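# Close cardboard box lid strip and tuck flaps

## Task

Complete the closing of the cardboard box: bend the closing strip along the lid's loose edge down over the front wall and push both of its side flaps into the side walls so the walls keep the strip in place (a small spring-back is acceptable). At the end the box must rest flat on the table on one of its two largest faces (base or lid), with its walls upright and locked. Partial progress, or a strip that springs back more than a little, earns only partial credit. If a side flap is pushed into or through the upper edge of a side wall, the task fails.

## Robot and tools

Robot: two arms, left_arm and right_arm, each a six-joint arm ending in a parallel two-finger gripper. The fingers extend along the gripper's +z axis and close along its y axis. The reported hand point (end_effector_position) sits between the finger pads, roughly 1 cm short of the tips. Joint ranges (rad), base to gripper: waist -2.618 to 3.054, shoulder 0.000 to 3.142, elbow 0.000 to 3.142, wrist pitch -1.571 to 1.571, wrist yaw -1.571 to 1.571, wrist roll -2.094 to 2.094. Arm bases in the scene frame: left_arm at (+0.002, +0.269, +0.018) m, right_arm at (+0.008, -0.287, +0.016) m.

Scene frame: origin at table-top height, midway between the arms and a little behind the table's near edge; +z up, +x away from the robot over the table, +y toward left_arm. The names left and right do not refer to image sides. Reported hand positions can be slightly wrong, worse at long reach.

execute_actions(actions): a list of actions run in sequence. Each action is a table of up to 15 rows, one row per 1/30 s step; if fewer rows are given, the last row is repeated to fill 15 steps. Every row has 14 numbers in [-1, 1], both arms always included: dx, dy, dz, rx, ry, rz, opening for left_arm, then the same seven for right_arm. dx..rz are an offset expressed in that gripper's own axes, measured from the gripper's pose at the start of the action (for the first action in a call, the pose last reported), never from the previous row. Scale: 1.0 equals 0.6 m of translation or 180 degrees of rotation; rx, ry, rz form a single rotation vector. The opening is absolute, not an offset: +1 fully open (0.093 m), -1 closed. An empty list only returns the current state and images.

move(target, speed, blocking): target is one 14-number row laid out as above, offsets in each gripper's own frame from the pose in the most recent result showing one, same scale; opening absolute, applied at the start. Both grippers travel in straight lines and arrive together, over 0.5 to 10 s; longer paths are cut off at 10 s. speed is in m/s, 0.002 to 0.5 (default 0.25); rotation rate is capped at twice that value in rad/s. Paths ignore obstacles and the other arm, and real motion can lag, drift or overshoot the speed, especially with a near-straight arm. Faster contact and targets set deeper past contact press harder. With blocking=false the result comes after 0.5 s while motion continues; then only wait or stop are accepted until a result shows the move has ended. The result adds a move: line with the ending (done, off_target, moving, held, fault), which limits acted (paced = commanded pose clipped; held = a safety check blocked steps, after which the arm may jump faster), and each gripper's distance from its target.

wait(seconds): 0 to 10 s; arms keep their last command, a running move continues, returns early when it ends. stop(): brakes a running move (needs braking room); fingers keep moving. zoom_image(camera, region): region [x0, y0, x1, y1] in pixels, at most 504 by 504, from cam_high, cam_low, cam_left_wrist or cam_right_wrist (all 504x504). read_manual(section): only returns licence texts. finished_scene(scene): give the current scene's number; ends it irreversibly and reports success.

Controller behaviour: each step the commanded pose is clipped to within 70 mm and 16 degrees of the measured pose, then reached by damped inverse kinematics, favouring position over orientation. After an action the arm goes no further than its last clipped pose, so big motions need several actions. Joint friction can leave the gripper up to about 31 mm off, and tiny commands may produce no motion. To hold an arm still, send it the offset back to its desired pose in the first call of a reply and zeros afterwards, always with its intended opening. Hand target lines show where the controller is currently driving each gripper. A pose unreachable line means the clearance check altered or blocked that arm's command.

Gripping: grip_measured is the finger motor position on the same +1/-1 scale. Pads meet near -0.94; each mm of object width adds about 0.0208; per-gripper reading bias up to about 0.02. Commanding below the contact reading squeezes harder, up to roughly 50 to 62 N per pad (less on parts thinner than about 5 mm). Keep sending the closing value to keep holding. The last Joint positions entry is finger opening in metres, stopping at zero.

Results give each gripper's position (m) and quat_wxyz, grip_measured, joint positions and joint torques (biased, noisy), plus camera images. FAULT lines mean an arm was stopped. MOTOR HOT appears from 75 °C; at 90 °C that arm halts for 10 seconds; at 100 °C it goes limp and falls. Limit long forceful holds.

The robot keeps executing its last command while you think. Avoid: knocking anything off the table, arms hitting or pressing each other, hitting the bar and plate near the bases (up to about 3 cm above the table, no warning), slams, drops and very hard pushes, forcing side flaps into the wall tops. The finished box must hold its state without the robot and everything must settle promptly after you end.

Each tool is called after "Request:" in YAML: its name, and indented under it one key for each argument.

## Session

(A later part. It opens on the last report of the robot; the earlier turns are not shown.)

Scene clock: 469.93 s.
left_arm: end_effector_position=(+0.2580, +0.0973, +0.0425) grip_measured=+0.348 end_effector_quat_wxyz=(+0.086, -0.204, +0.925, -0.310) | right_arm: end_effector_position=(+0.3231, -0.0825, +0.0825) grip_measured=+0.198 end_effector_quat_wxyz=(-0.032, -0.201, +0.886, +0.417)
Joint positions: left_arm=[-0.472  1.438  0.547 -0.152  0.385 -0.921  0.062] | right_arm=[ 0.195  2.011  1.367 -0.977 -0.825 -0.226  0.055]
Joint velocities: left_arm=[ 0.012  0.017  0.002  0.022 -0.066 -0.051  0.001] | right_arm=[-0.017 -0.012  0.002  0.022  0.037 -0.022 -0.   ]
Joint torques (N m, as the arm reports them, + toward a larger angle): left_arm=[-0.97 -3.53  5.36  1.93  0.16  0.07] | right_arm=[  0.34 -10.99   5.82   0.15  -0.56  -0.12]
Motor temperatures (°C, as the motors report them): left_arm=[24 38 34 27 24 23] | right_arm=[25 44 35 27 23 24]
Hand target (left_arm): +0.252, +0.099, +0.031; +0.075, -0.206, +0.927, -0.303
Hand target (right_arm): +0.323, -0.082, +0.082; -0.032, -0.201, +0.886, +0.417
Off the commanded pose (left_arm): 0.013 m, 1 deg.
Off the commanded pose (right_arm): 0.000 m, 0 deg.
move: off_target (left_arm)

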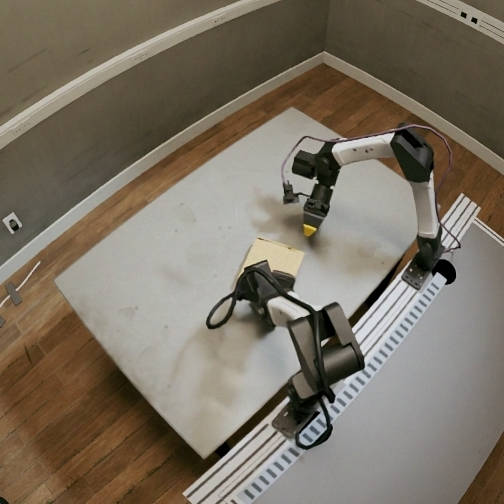

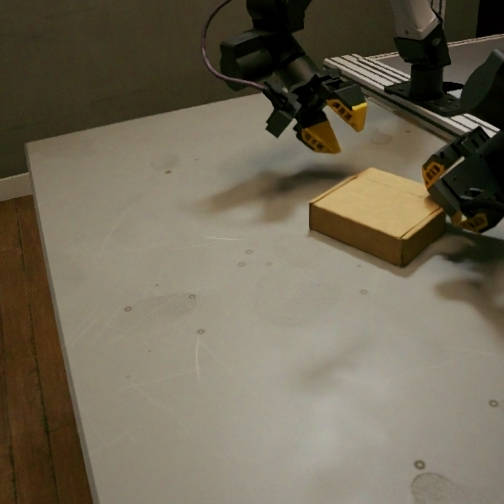

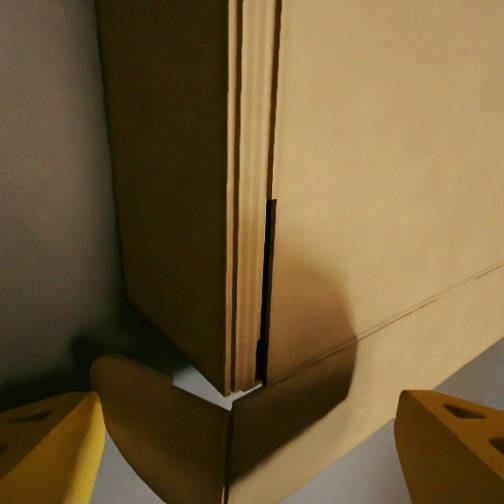

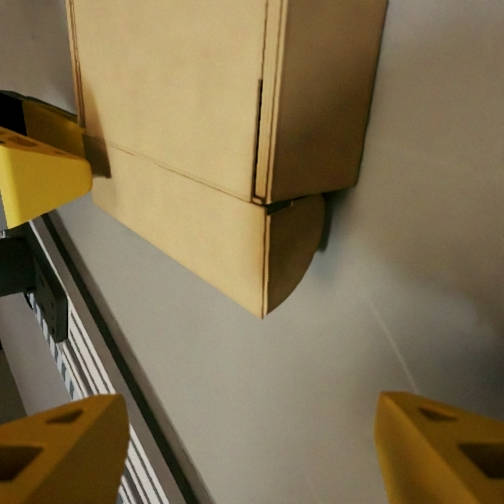

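Request:
move:
  target: [0,0,0,0,0,0,-0.6, 0,0,0,0,0,0,0.2]

Request:
move:
  target: [0,0,0,0,0,0,0.3, 0,0,0,0,0,0,0.2]

Request:
move:
  target: [0,0,-0.09,0,0,0,0.3, 0,0,0,0,0,0,0.2]
  speed: 0.1

Scene clock: 474.80 s.
left_arm: end_effector_position=(+0.2604, +0.0955, +0.0447) grip_measured=-0.597 end_effector_quat_wxyz=(+0.090, -0.201, +0.923, -0.316) | right_arm: end_effector_position=(+0.3231, -0.0825, +0.0825) grip_measured=+0.198 end_effector_quat_wxyz=(-0.032, -0.201, +0.886, +0.417)
Joint positions: left_arm=[-0.472  1.438  0.547 -0.136  0.39  -0.921  0.017] | right_arm=[ 0.195  2.011  1.367 -0.977 -0.825 -0.226  0.055]
Joint velocities: left_arm=[-0.002 -0.012  0.012  0.022  0.007  0.066  0.   ] | right_arm=[-0.012 -0.007 -0.002  0.007 -0.139  0.022 -0.   ]
Joint torques (N m, as the arm reports them, + toward a larger angle): left_arm=[-0.67 -5.47  7.21  1.61  0.08  0.05] | right_arm=[  0.15 -10.89   5.73   0.18  -0.56  -0.1 ]
Motor temperatures (°C, as the motors report them): left_arm=[24 37 34 28 24 23] | right_arm=[25 45 35 27 23 24]
Hand target (left_arm): +0.258, +0.097, +0.043; +0.086, -0.204, +0.925, -0.310
Hand target (right_arm): +0.323, -0.082, +0.082; -0.032, -0.201, +0.886, +0.417
Off the commanded pose (left_arm): 0.004 m, 1 deg.
Off the commanded pose (right_arm): 0.000 m, 0 deg.
move: done

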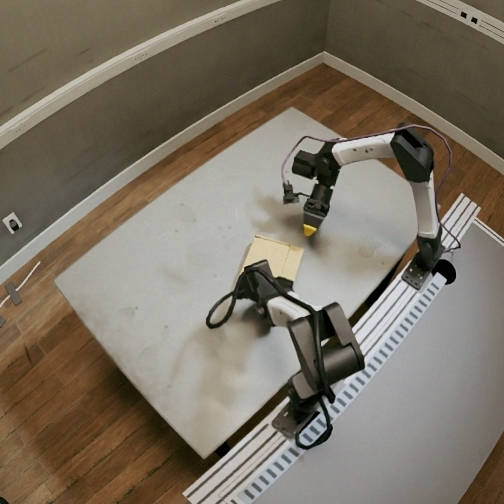

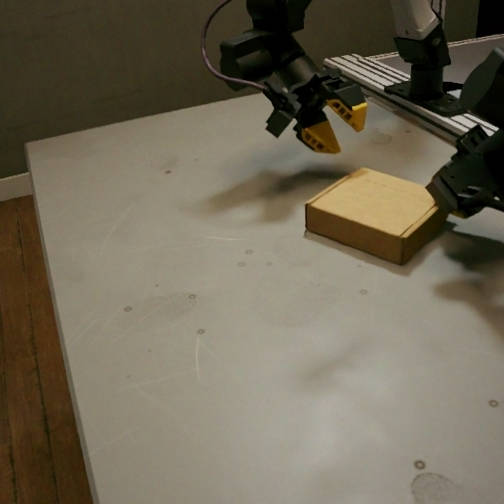

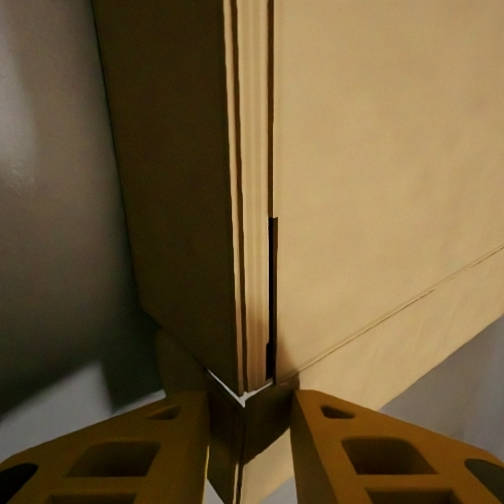

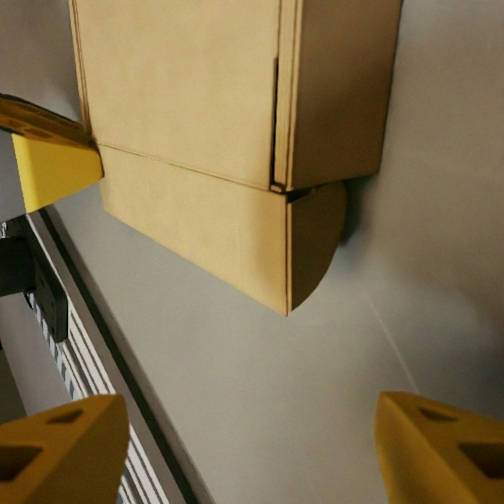

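Scene clock: 475.30 s.
left_arm: end_effector_position=(+0.2605, +0.0954, +0.0448) grip_measured=+0.298 end_effector_quat_wxyz=(+0.090, -0.201, +0.923, -0.316) | right_arm: end_effector_position=(+0.3231, -0.0825, +0.0825) grip_measured=+0.198 end_effector_quat_wxyz=(-0.032, -0.201, +0.886, +0.417)
Joint positions: left_arm=[-0.472  1.438  0.547 -0.136  0.39  -0.921  0.059] | right_arm=[ 0.195  2.011  1.367 -0.977 -0.825 -0.226  0.055]
Joint velocities: left_arm=[-0.007 -0.002 -0.002 -0.022 -0.037 -0.066 -0.   ] | right_arm=[-0.017 -0.002 -0.007 -0.022 -0.037 -0.037  0.001]
Joint torques (N m, as the arm reports them, + toward a larger angle): left_arm=[-0.62 -5.58  7.2   1.79  0.13  0.09] | right_arm=[  0.24 -10.8    5.94   0.17  -0.55  -0.13]
Motor temperatures (°C, as the motors report them): left_arm=[24 37 34 28 24 23] | right_arm=[25 45 35 27 23 24]
Hand target (left_arm): +0.260, +0.095, +0.045; +0.090, -0.201, +0.923, -0.316
Hand target (right_arm): +0.323, -0.082, +0.082; -0.032, -0.201, +0.886, +0.417
Off the commanded pose (left_arm): 0.000 m, 0 deg.
Off the commanded pose (right_arm): 0.000 m, 0 deg.
move: done

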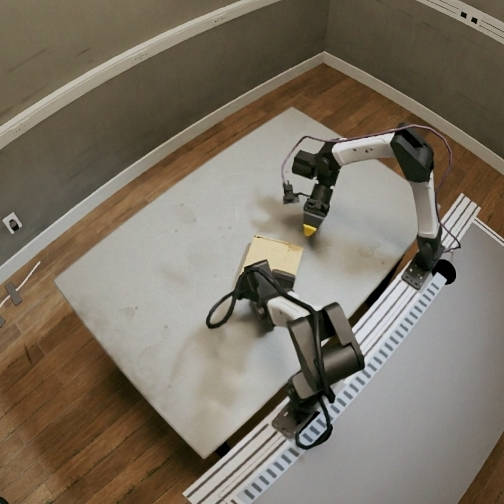

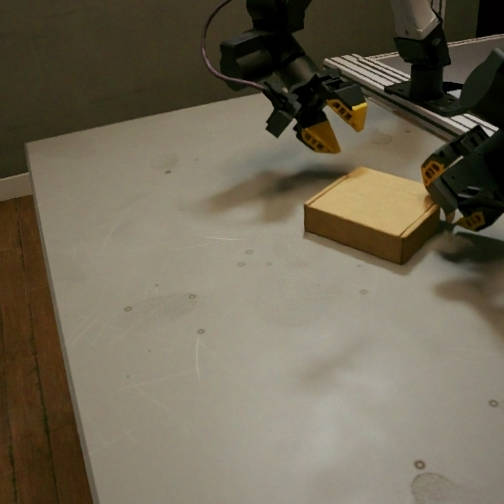

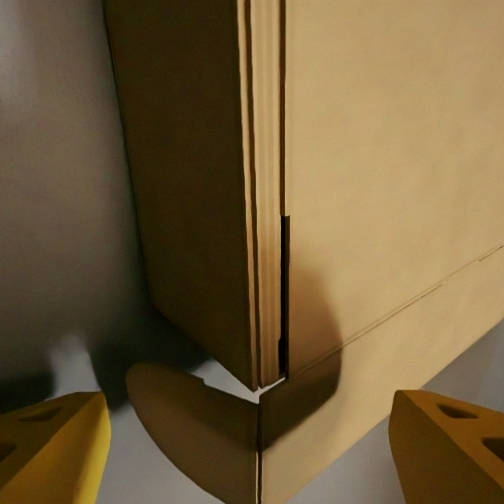

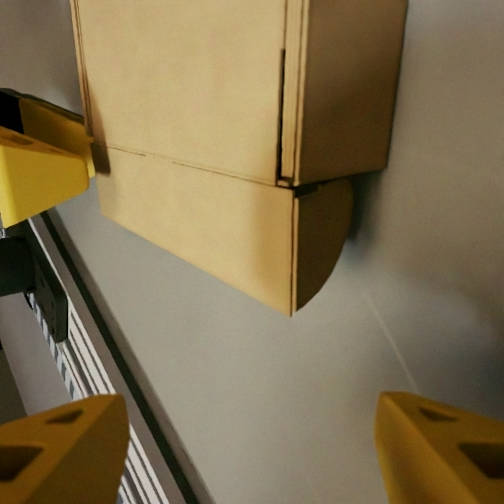

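Scene clock: 476.50 s.
left_arm: end_effector_position=(+0.2418, +0.1252, +0.0779) grip_measured=+0.298 end_effector_quat_wxyz=(+0.084, -0.204, +0.925, -0.310) | right_arm: end_effector_position=(+0.3231, -0.0825, +0.0825) grip_measured=+0.198 end_effector_quat_wxyz=(-0.032, -0.201, +0.886, +0.417)
Joint positions: left_arm=[-0.374  1.24   0.577 -0.42   0.436 -0.827  0.059] | right_arm=[ 0.195  2.011  1.367 -0.977 -0.825 -0.226  0.055]
Joint velocities: left_arm=[-0.002  0.012 -0.017  0.051 -0.051 -0.037 -0.   ] | right_arm=[ 0.012  0.002 -0.007 -0.022  0.007 -0.007 -0.   ]
Joint torques (N m, as the arm reports them, + toward a larger angle): left_arm=[ 0.11 -5.52  9.31  1.39  0.23  0.16] | right_arm=[  0.35 -10.98   5.69   0.18  -0.54  -0.15]
Motor temperatures (°C, as the motors report them): left_arm=[24 37 34 28 24 23] | right_arm=[25 45 35 27 23 24]
Hand target (left_arm): +0.244, +0.126, +0.087; +0.090, -0.201, +0.923, -0.316
Hand target (right_arm): +0.323, -0.082, +0.082; -0.032, -0.201, +0.886, +0.417
Off the commanded pose (left_arm): 0.010 m, 1 deg.
Off the commanded pose (right_arm): 0.000 m, 0 deg.
move: done

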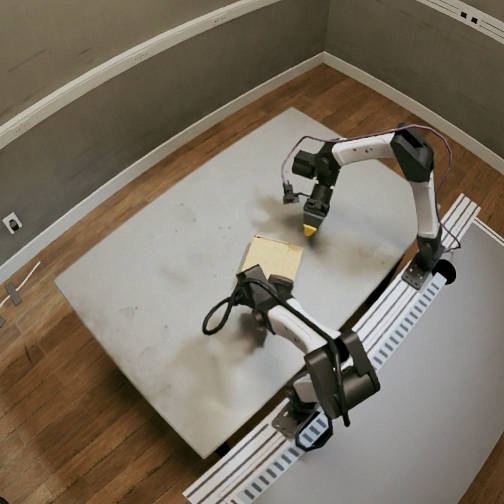

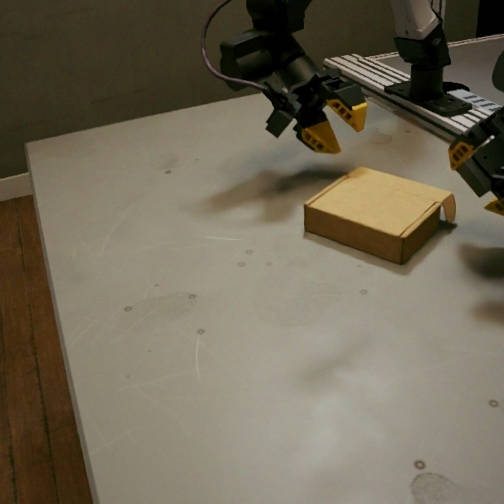

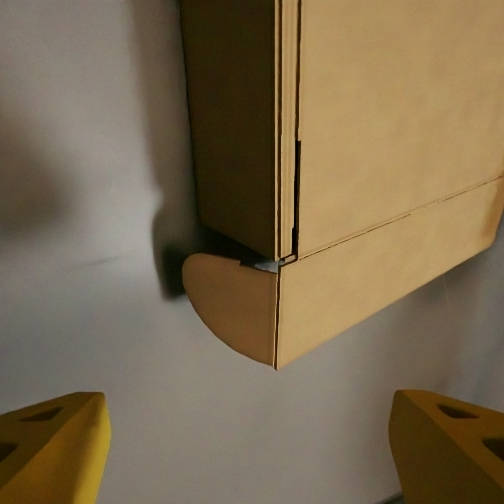

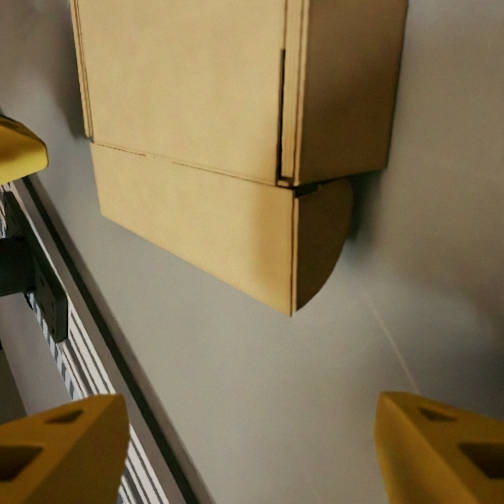

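Request:
move:
  target: [-0.008,-0.007,0.04,0.065,0,0,0.3, 0,0,0,0,0,0,0.2]
  speed: 0.08

Request:
move:
  target: [0.01,0.005,0.085,0,0,0,0.3, 0,0,0,0,0,0,0.2]
  speed: 0.05

Scene clock: 486.13 s.
left_arm: end_effector_position=(+0.2608, +0.1082, +0.0736) grip_measured=+0.298 end_effector_quat_wxyz=(+0.121, -0.184, +0.887, -0.407) | right_arm: end_effector_position=(+0.3231, -0.0825, +0.0825) grip_measured=+0.198 end_effector_quat_wxyz=(-0.032, -0.201, +0.886, +0.417)
Joint positions: left_arm=[-0.335  1.304  0.445 -0.034  0.586 -0.865  0.059] | right_arm=[ 0.195  2.011  1.367 -0.977 -0.825 -0.226  0.055]
Joint velocities: left_arm=[-0.002 -0.007  0.007 -0.037  0.11   0.007 -0.001] | right_arm=[ 0.022 -0.012  0.007 -0.081 -0.051 -0.037 -0.   ]
Joint torques (N m, as the arm reports them, + toward a larger angle): left_arm=[ 0.08 -2.6   5.61  2.2   0.31  0.  ] | right_arm=[  0.23 -11.01   5.74   0.16  -0.56  -0.09]
Motor temperatures (°C, as the motors report them): left_arm=[24 35 35 28 24 23] | right_arm=[25 45 35 27 23 24]
Hand target (left_arm): +0.255, +0.111, +0.062; +0.105, -0.196, +0.888, -0.403
Hand target (right_arm): +0.323, -0.082, +0.082; -0.032, -0.201, +0.886, +0.417
Off the commanded pose (left_arm): 0.014 m, 2 deg.
Off the commanded pose (right_arm): 0.000 m, 0 deg.
move: off_target (left_arm)

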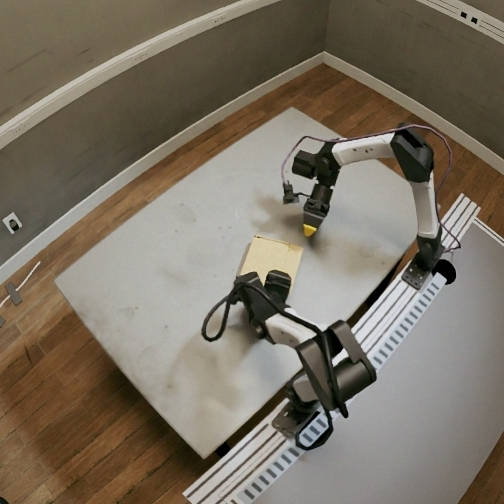

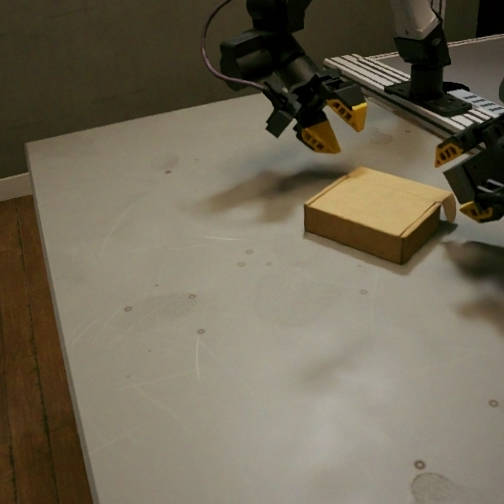

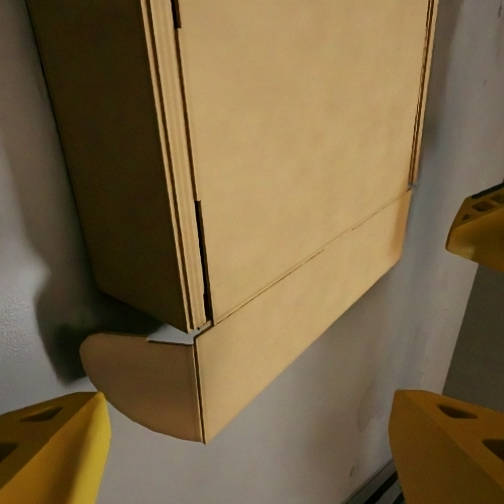

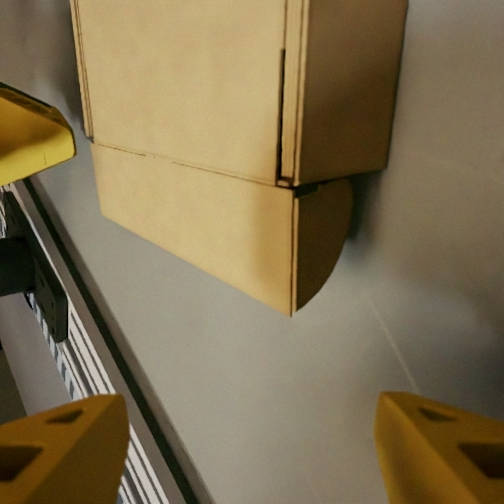

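Scene clock: 487.67 s.
left_arm: end_effector_position=(+0.2789, +0.0727, +0.0491) grip_measured=+0.298 end_effector_quat_wxyz=(+0.132, -0.180, +0.883, -0.414) | right_arm: end_effector_position=(+0.3231, -0.0825, +0.0825) grip_measured=+0.198 end_effector_quat_wxyz=(-0.032, -0.201, +0.886, +0.417)
Joint positions: left_arm=[-0.463  1.523  0.445  0.273  0.503 -0.98   0.059] | right_arm=[ 0.195  2.011  1.367 -0.977 -0.825 -0.226  0.055]
Joint velocities: left_arm=[ 0.002 -0.002  0.002 -0.051 -0.022 -0.051  0.001] | right_arm=[-0.012 -0.017  0.002 -0.022 -0.051  0.007 -0.   ]
Joint torques (N m, as the arm reports them, + toward a larger angle): left_arm=[-1.52 -3.88  5.53  2.35  0.11  0.02] | right_arm=[  0.33 -10.97   5.86   0.17  -0.56  -0.09]
Motor temperatures (°C, as the motors report them): left_arm=[24 35 35 28 24 23] | right_arm=[25 45 35 27 23 24]
Hand target (left_arm): +0.273, +0.072, +0.039; +0.122, -0.184, +0.886, -0.407
Hand target (right_arm): +0.323, -0.082, +0.082; -0.032, -0.201, +0.886, +0.417
Off the commanded pose (left_arm): 0.012 m, 2 deg.
Off the commanded pose (right_arm): 0.000 m, 0 deg.
move: off_target (left_arm)

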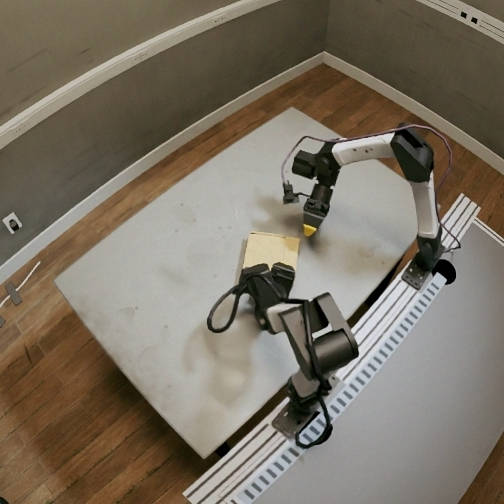

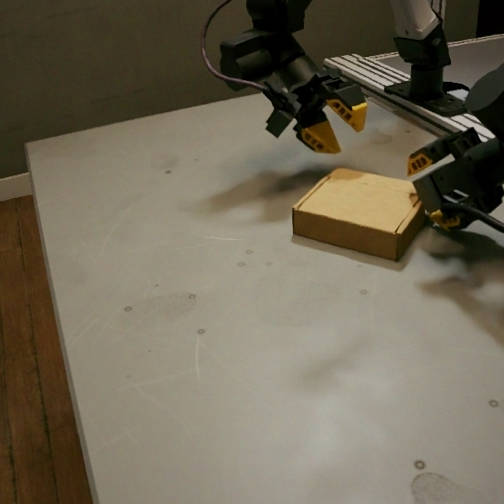

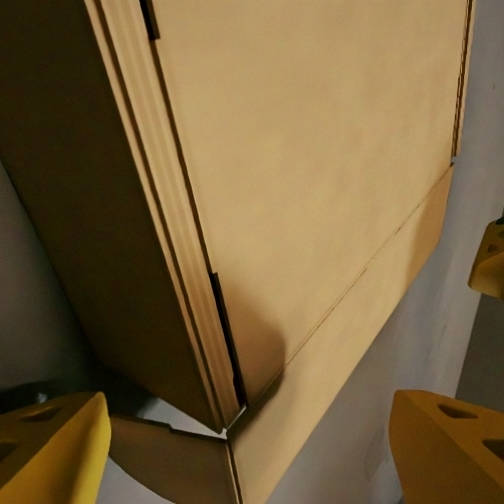

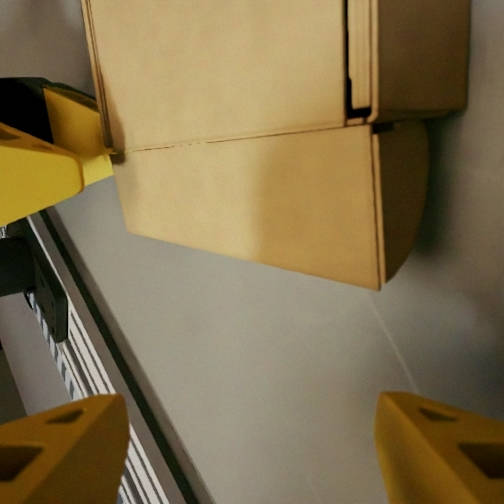

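Request:
move:
  target: [0.01,0.01,-0.05,0,0,0,0.6, -0.168,0.08,0.13,0.275,0,0,0.2]
  speed: 0.12

Scene clock: 500.33 s.
left_arm: end_effector_position=(+0.2696, +0.0900, +0.0664) grip_measured=+0.598 end_effector_quat_wxyz=(+0.139, -0.178, +0.880, -0.417) | right_arm: end_effector_position=(+0.3854, +0.0391, +0.0886) grip_measured=+0.198 end_effector_quat_wxyz=(+0.069, -0.187, +0.980, +0.026)
Joint positions: left_arm=[-0.407  1.383  0.419  0.153  0.54  -0.932  0.074] | right_arm=[ 0.688  2.4    2.223 -1.258  0.065  0.353  0.055]
Joint velocities: left_arm=[-0.012 -0.017 -0.017 -0.095  0.022 -0.007 -0.001] | right_arm=[-0.032  0.007 -0.007  0.007 -0.037  0.007  0.   ]
Joint torques (N m, as the arm reports them, + toward a larger angle): left_arm=[ 0.05 -6.59  5.19  1.88  0.23  0.18] | right_arm=[  1.39 -13.     7.83   0.4    0.01  -0.05]
Motor temperatures (°C, as the motors report them): left_arm=[24 34 35 29 24 23] | right_arm=[25 46 35 27 23 24]
Hand target (left_arm): +0.261, +0.094, +0.062; +0.131, -0.181, +0.883, -0.414
Hand target (right_arm): +0.381, +0.043, +0.083; +0.063, -0.191, +0.979, +0.018
Off the commanded pose (left_arm): 0.010 m, 1 deg.
Off the commanded pose (right_arm): 0.010 m, 3 deg.
move: off_target (right_arm)

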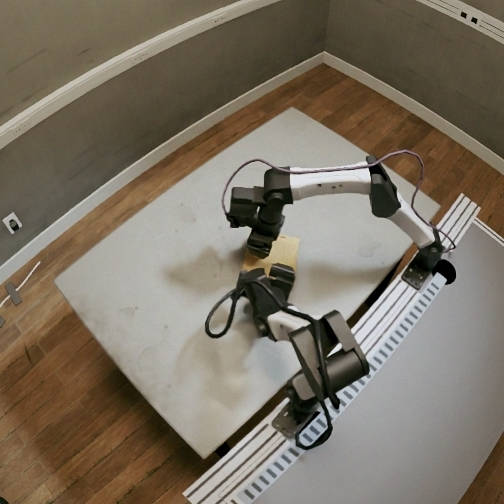

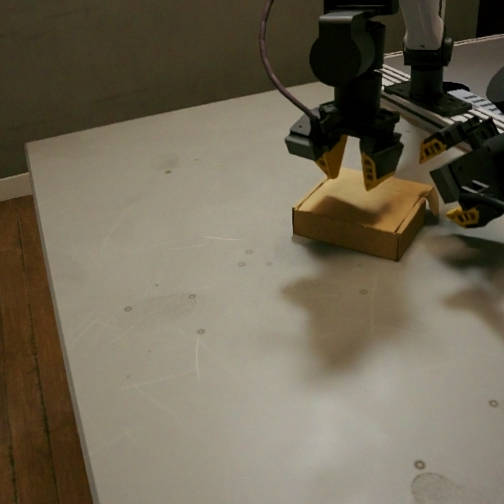

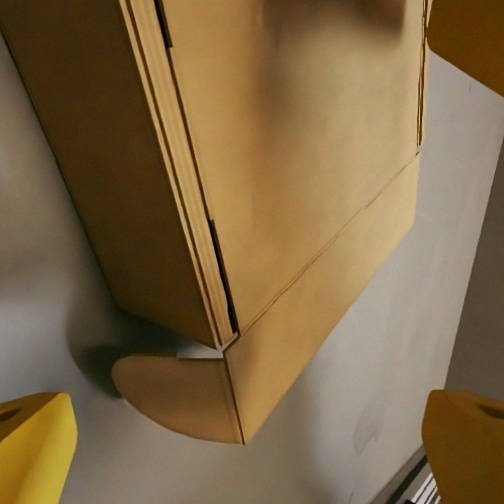

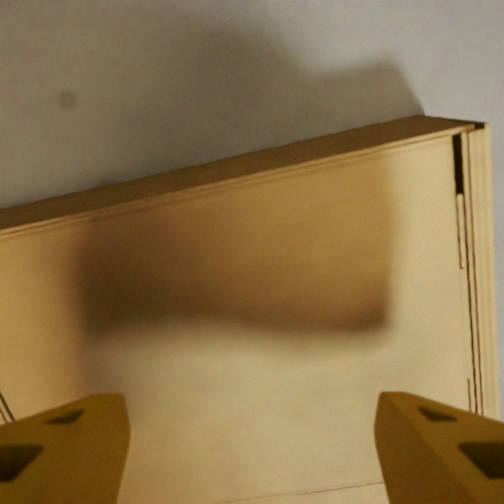

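Request:
move:
  target: [0.025,0,0,-0.006,-0.044,-0.034,0.6, 0.015,0,0.085,0,0.04,0,0.2]
  speed: 0.06

Scene clock: 506.23 s.
left_arm: end_effector_position=(+0.2612, +0.0833, +0.0654) grip_measured=+0.598 end_effector_quat_wxyz=(+0.173, -0.255, +0.863, -0.400) | right_arm: end_effector_position=(+0.3831, +0.0404, +0.0570) grip_measured=+0.198 end_effector_quat_wxyz=(+0.029, -0.188, +0.982, +0.016)
Joint positions: left_arm=[-0.552  1.3    0.335  0.247  0.305 -1.172  0.074] | right_arm=[ 0.683  2.503  2.293 -1.302  0.041  0.352  0.055]
Joint velocities: left_arm=[-0.007 -0.002  0.007 -0.007 -0.051 -0.095 -0.   ] | right_arm=[-0.002 -0.007 -0.022 -0.095 -0.007 -0.037  0.001]
Joint torques (N m, as the arm reports them, + toward a larger angle): left_arm=[-1.52 -5.98  5.28  2.54  0.    0.02] | right_arm=[ -0.37 -11.75   6.91   0.39  -0.26  -0.16]
Motor temperatures (°C, as the motors report them): left_arm=[24 34 35 29 24 23] | right_arm=[25 47 36 27 22 24]
Hand target (left_arm): +0.256, +0.084, +0.065; +0.176, -0.255, +0.862, -0.403
Hand target (right_arm): +0.382, +0.039, +0.037; +0.008, -0.189, +0.982, +0.014
Off the commanded pose (left_arm): 0.005 m, 1 deg.
Off the commanded pose (right_arm): 0.020 m, 3 deg.
move: off_target (right_arm)

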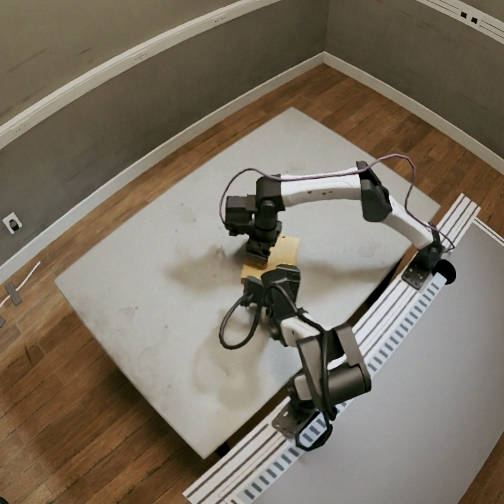

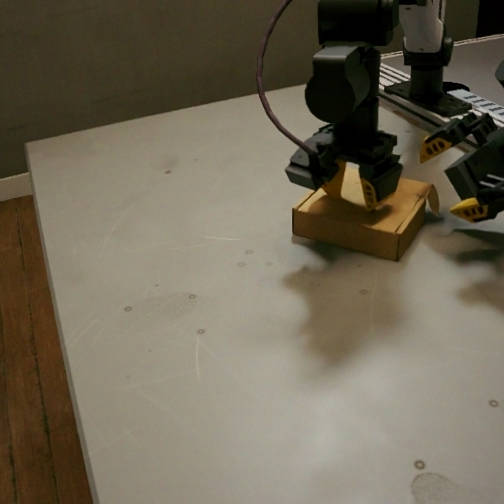

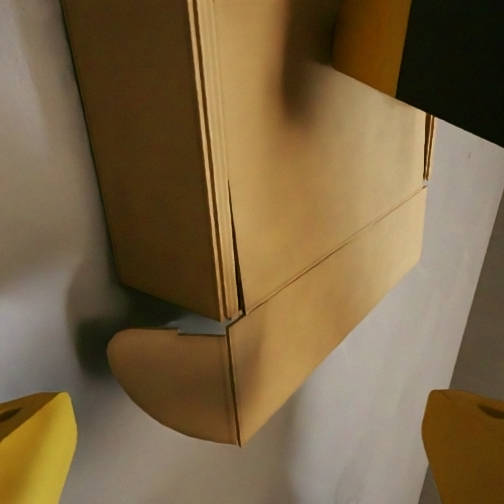

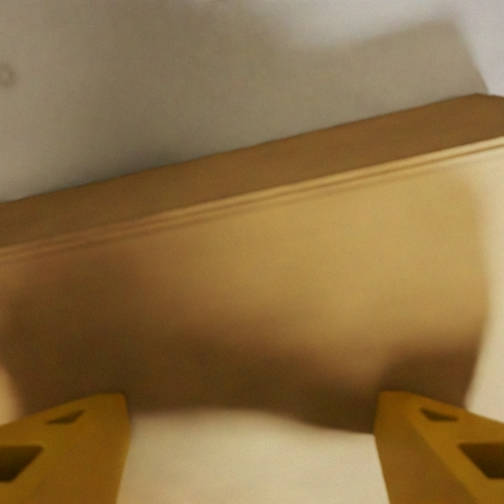

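Request:
move:
  target: [0.02,0.015,0.09,0,0,0,0.6, 0,0,0.03,0,0,0,0.2]
  speed: 0.05

Scene clock: 512.50 s.
left_arm: end_effector_position=(+0.2797, +0.0497, +0.0481) grip_measured=+0.597 end_effector_quat_wxyz=(+0.192, -0.249, +0.847, -0.429) | right_arm: end_effector_position=(+0.3888, +0.0443, +0.0590) grip_measured=+0.198 end_effector_quat_wxyz=(+0.047, -0.188, +0.981, +0.023)
Joint positions: left_arm=[-0.642  1.57   0.343  0.604  0.243 -1.244  0.074] | right_arm=[ 0.683  2.489  2.272 -1.258  0.046  0.351  0.055]
Joint velocities: left_arm=[ 0.007  0.022  0.007 -0.037  0.051 -0.037  0.   ] | right_arm=[-0.007 -0.007 -0.007  0.022 -0.007 -0.007 -0.   ]
Joint torques (N m, as the arm reports them, + toward a larger angle): left_arm=[-2.28 -0.62  7.24  2.18 -0.19  0.12] | right_arm=[  0.22 -13.96   3.91   0.66  -0.11  -0.08]
Motor temperatures (°C, as the motors report them): left_arm=[24 33 34 30 24 23] | right_arm=[25 48 36 27 22 24]
Hand target (left_arm): +0.274, +0.049, +0.026; +0.173, -0.255, +0.863, -0.400
Hand target (right_arm): +0.383, +0.041, +0.040; +0.029, -0.188, +0.982, +0.015
Off the commanded pose (left_arm): 0.025 m, 4 deg.
Off the commanded pose (right_arm): 0.021 m, 2 deg.
move: off_target (left_arm, right_arm)

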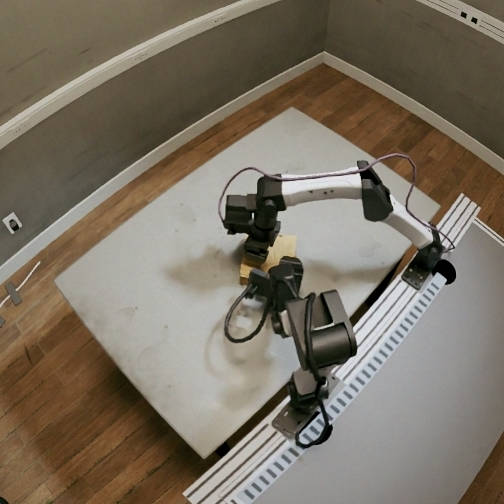

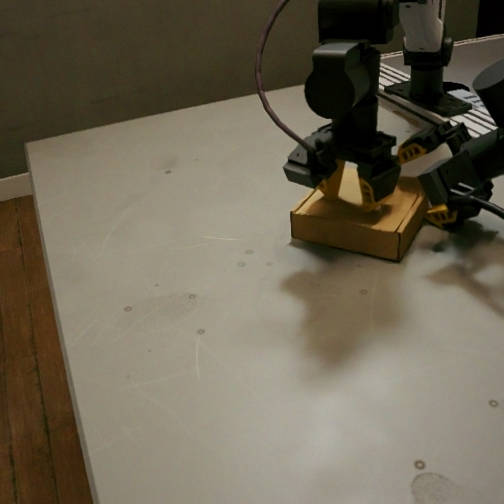

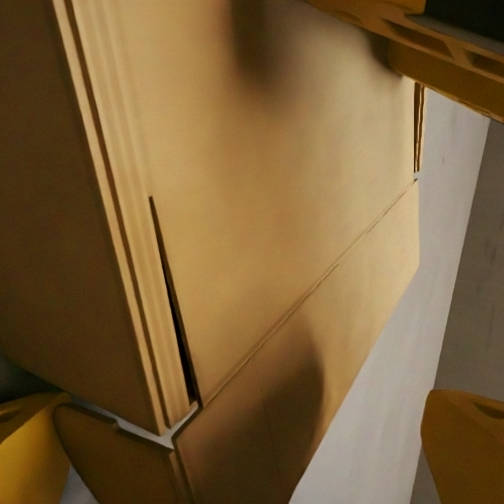

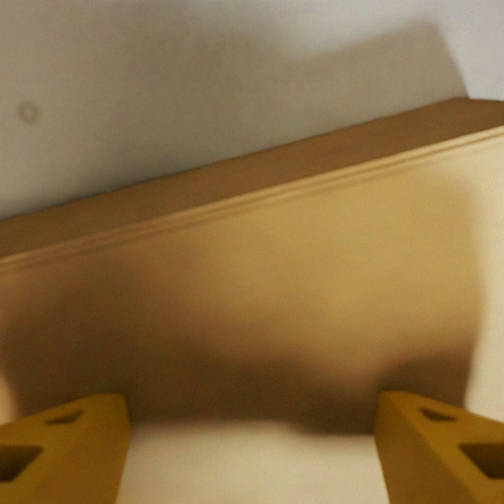

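Request:
execute_actions:
  actions: []

Scene clock: 529.30 s.
left_arm: end_effector_position=(+0.2799, +0.0495, +0.0482) grip_measured=+0.597 end_effector_quat_wxyz=(+0.192, -0.249, +0.847, -0.429) | right_arm: end_effector_position=(+0.3889, +0.0444, +0.0590) grip_measured=+0.198 end_effector_quat_wxyz=(+0.047, -0.188, +0.981, +0.023)
Joint positions: left_arm=[-0.642  1.571  0.343  0.606  0.243 -1.245  0.074] | right_arm=[ 0.683  2.489  2.272 -1.257  0.046  0.351  0.055]
Joint velocities: left_arm=[-0.012  0.007  0.007 -0.095 -0.051  0.066  0.   ] | right_arm=[ 0.002 -0.012 -0.002  0.007 -0.007 -0.051 -0.   ]
Joint torques (N m, as the arm reports them, + toward a larger angle): left_arm=[-2.31 -0.6   7.12  2.19 -0.18  0.12] | right_arm=[  0.24 -14.     3.99   0.67  -0.11  -0.03]
Motor temperatures (°C, as the motors report them): left_arm=[24 31 35 31 24 23] | right_arm=[25 51 34 27 22 24]
Hand target (left_arm): +0.274, +0.049, +0.026; +0.173, -0.255, +0.863, -0.400
Hand target (right_arm): +0.383, +0.041, +0.040; +0.029, -0.188, +0.982, +0.015
Off the commanded pose (left_arm): 0.025 m, 4 deg.
Off the commanded pose (right_arm): 0.021 m, 2 deg.

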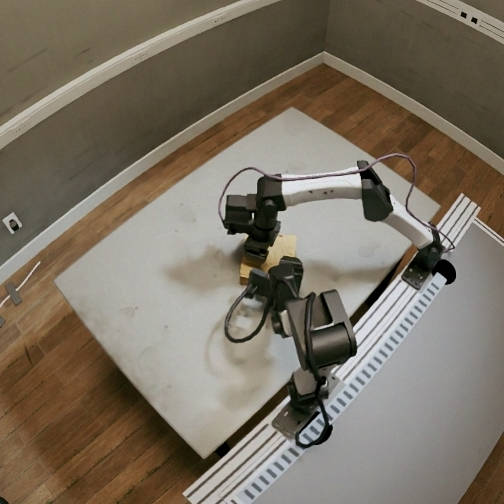

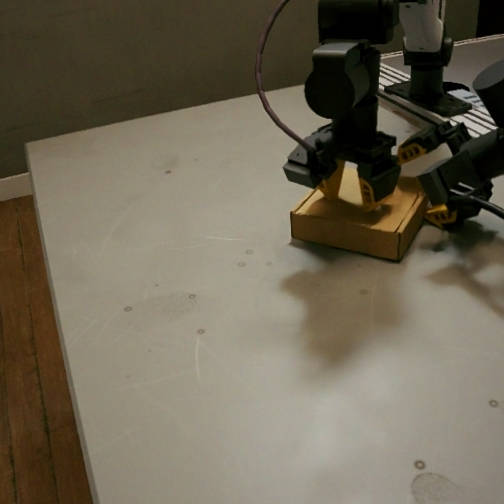

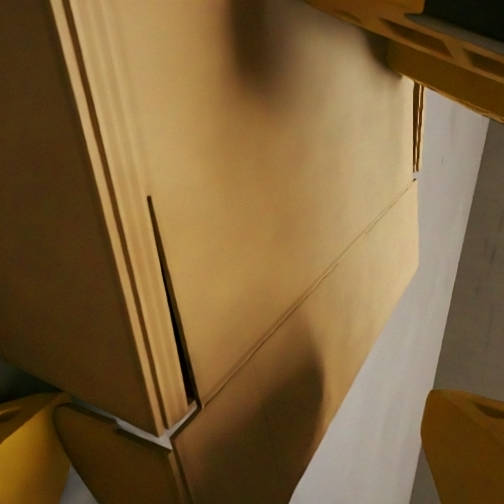

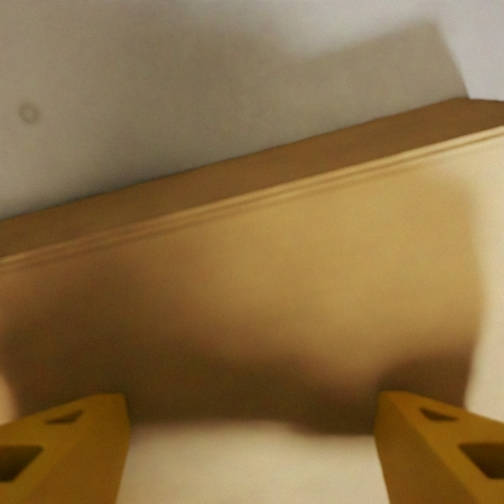

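Request:
execute_actions:
  actions:
    - [[0,0.01,0,0,0,0,0.0,0,0,0.03,0,0,0,0.2]]
    - [[0,0,0,0,0,0,-0.6,0,0,0.03,0,0,0,0.2]]

Scene clock: 533.13 s.
left_arm: end_effector_position=(+0.2805, +0.0514, +0.0468) grip_measured=-0.597 end_effector_quat_wxyz=(+0.194, -0.252, +0.847, -0.427) | right_arm: end_effector_position=(+0.3936, +0.0485, +0.0608) grip_measured=+0.198 end_effector_quat_wxyz=(+0.063, -0.187, +0.980, +0.033)
Joint positions: left_arm=[-0.639  1.575  0.339  0.612  0.237 -1.245  0.017] | right_arm=[ 0.683  2.473  2.245 -1.21   0.046  0.351  0.055]
Joint velocities: left_arm=[-0.012  0.002 -0.007 -0.037  0.007  0.007 -0.001] | right_arm=[-0.012 -0.017 -0.007  0.022 -0.022  0.022 -0.   ]
Joint torques (N m, as the arm reports them, + toward a larger angle): left_arm=[-0.75 -5.84  6.06  2.46  0.07  0.12] | right_arm=[  0.11 -14.35   4.22   0.89  -0.05  -0.08]
Motor temperatures (°C, as the motors report them): left_arm=[24 31 35 31 24 23] | right_arm=[25 52 34 27 22 24]
Hand target (left_arm): +0.280, +0.051, +0.047; +0.193, -0.251, +0.846, -0.428
Hand target (right_arm): +0.393, +0.047, +0.044; +0.057, -0.187, +0.980, +0.028
Off the commanded pose (left_arm): 0.001 m, 0 deg.
Off the commanded pose (right_arm): 0.017 m, 1 deg.

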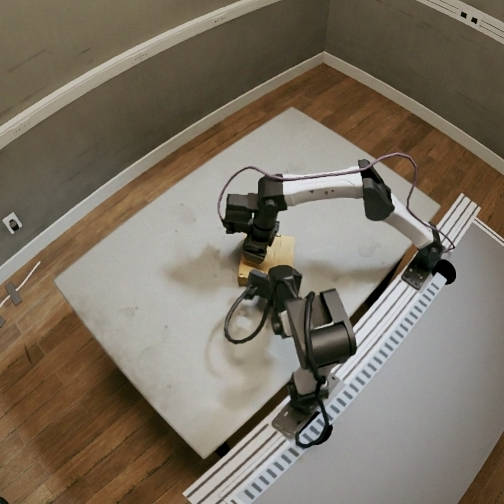

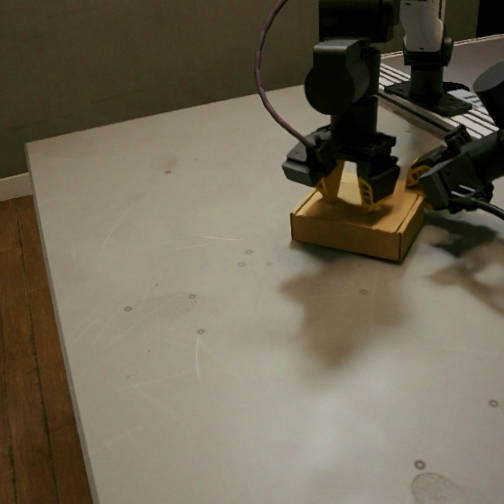

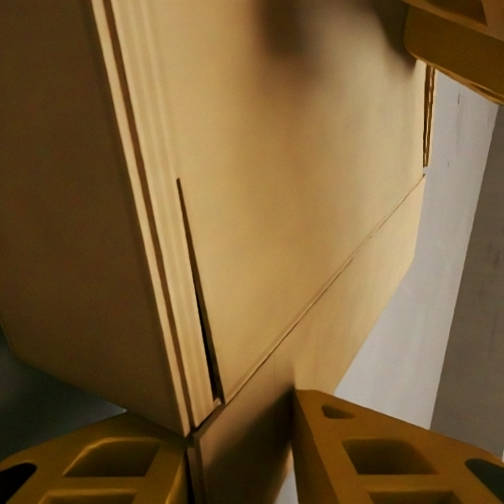

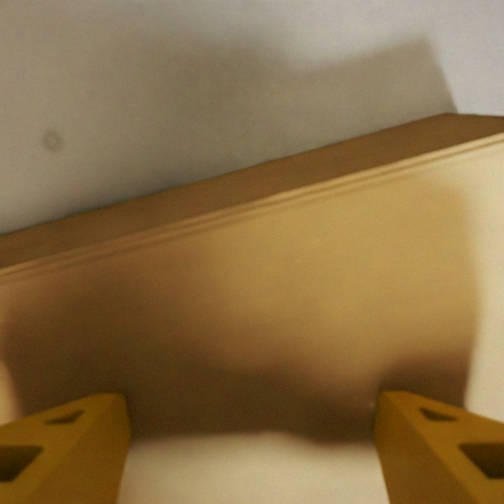

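Request:
execute_actions:
  actions:
    - [[0,0,0,0,0,0,-0.68,0,0,0.025,0,0,0,0.2]]
    - [[0,0,0,0,0,0,0.6,0,0,0.025,0,0,0,0.2]]
    - [[0,0,-0.1,0,0,0,0.6,0,0,0.025,0,0,0,0.2]]
    - [[0,0,-0.08,0,0,0,0.6,0,0,0.025,0,0,0,0.2]]

Scene clock: 544.67 s.
left_arm: end_effector_position=(+0.2305, +0.1150, +0.1087) grip_measured=+0.598 end_effector_quat_wxyz=(+0.217, -0.254, +0.830, -0.446) | right_arm: end_effector_position=(+0.4109, +0.0639, +0.0655) grip_measured=+0.198 end_effector_quat_wxyz=(+0.105, -0.184, +0.976, +0.059)
Joint positions: left_arm=[-0.464  0.824  0.219  0.02   0.369 -1.161  0.074] | right_arm=[ 0.683  2.469  2.238 -1.107  0.046  0.351  0.055]
Joint velocities: left_arm=[ 0.017 -0.046  0.002 -0.3   -0.037  0.125 -0.001] | right_arm=[-0.012  0.002  0.007 -0.037  0.022 -0.007 -0.   ]
Joint torques (N m, as the arm reports them, + toward a larger angle): left_arm=[ 0.11 -3.18 10.07  2.3   0.18  0.17] | right_arm=[  0.13 -14.32   5.08   0.83  -0.07  -0.09]
Motor temperatures (°C, as the motors report them): left_arm=[24 31 35 32 24 23] | right_arm=[25 54 33 28 22 24]
Hand target (left_arm): +0.227, +0.117, +0.112; +0.212, -0.250, +0.834, -0.443
Hand target (right_arm): +0.407, +0.061, +0.049; +0.091, -0.185, +0.977, +0.050
Off the commanded pose (left_arm): 0.005 m, 1 deg.
Off the commanded pose (right_arm): 0.017 m, 2 deg.

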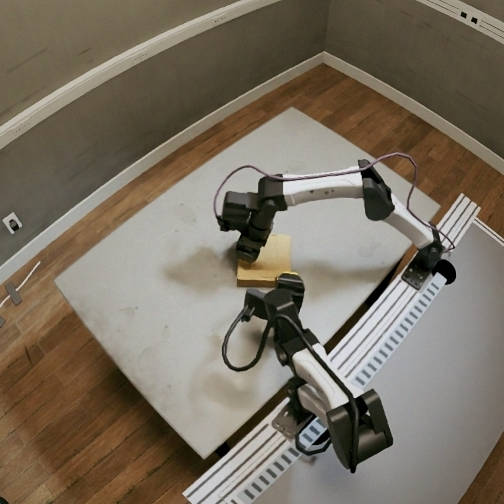

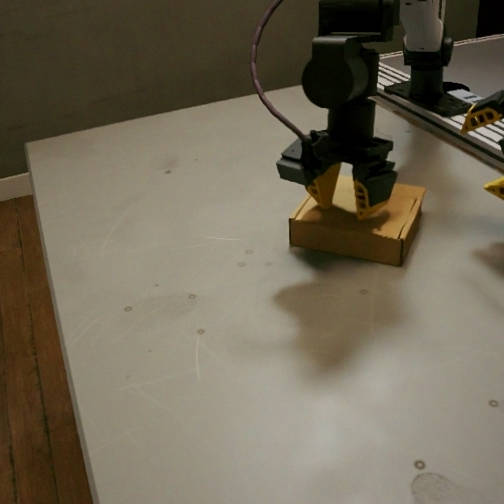

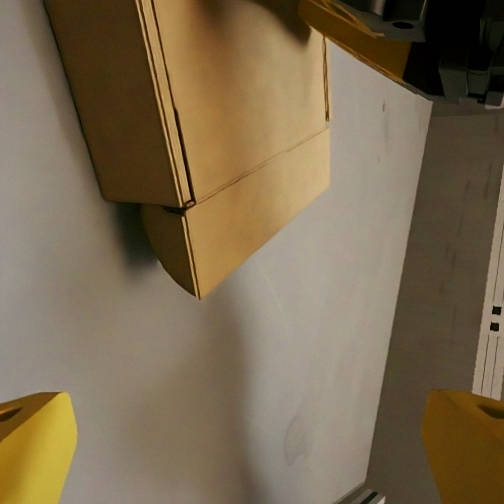

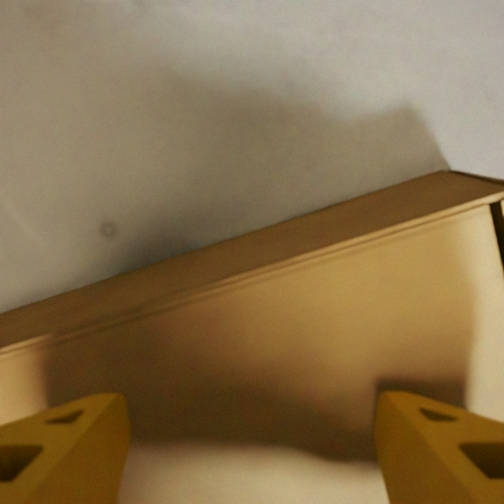

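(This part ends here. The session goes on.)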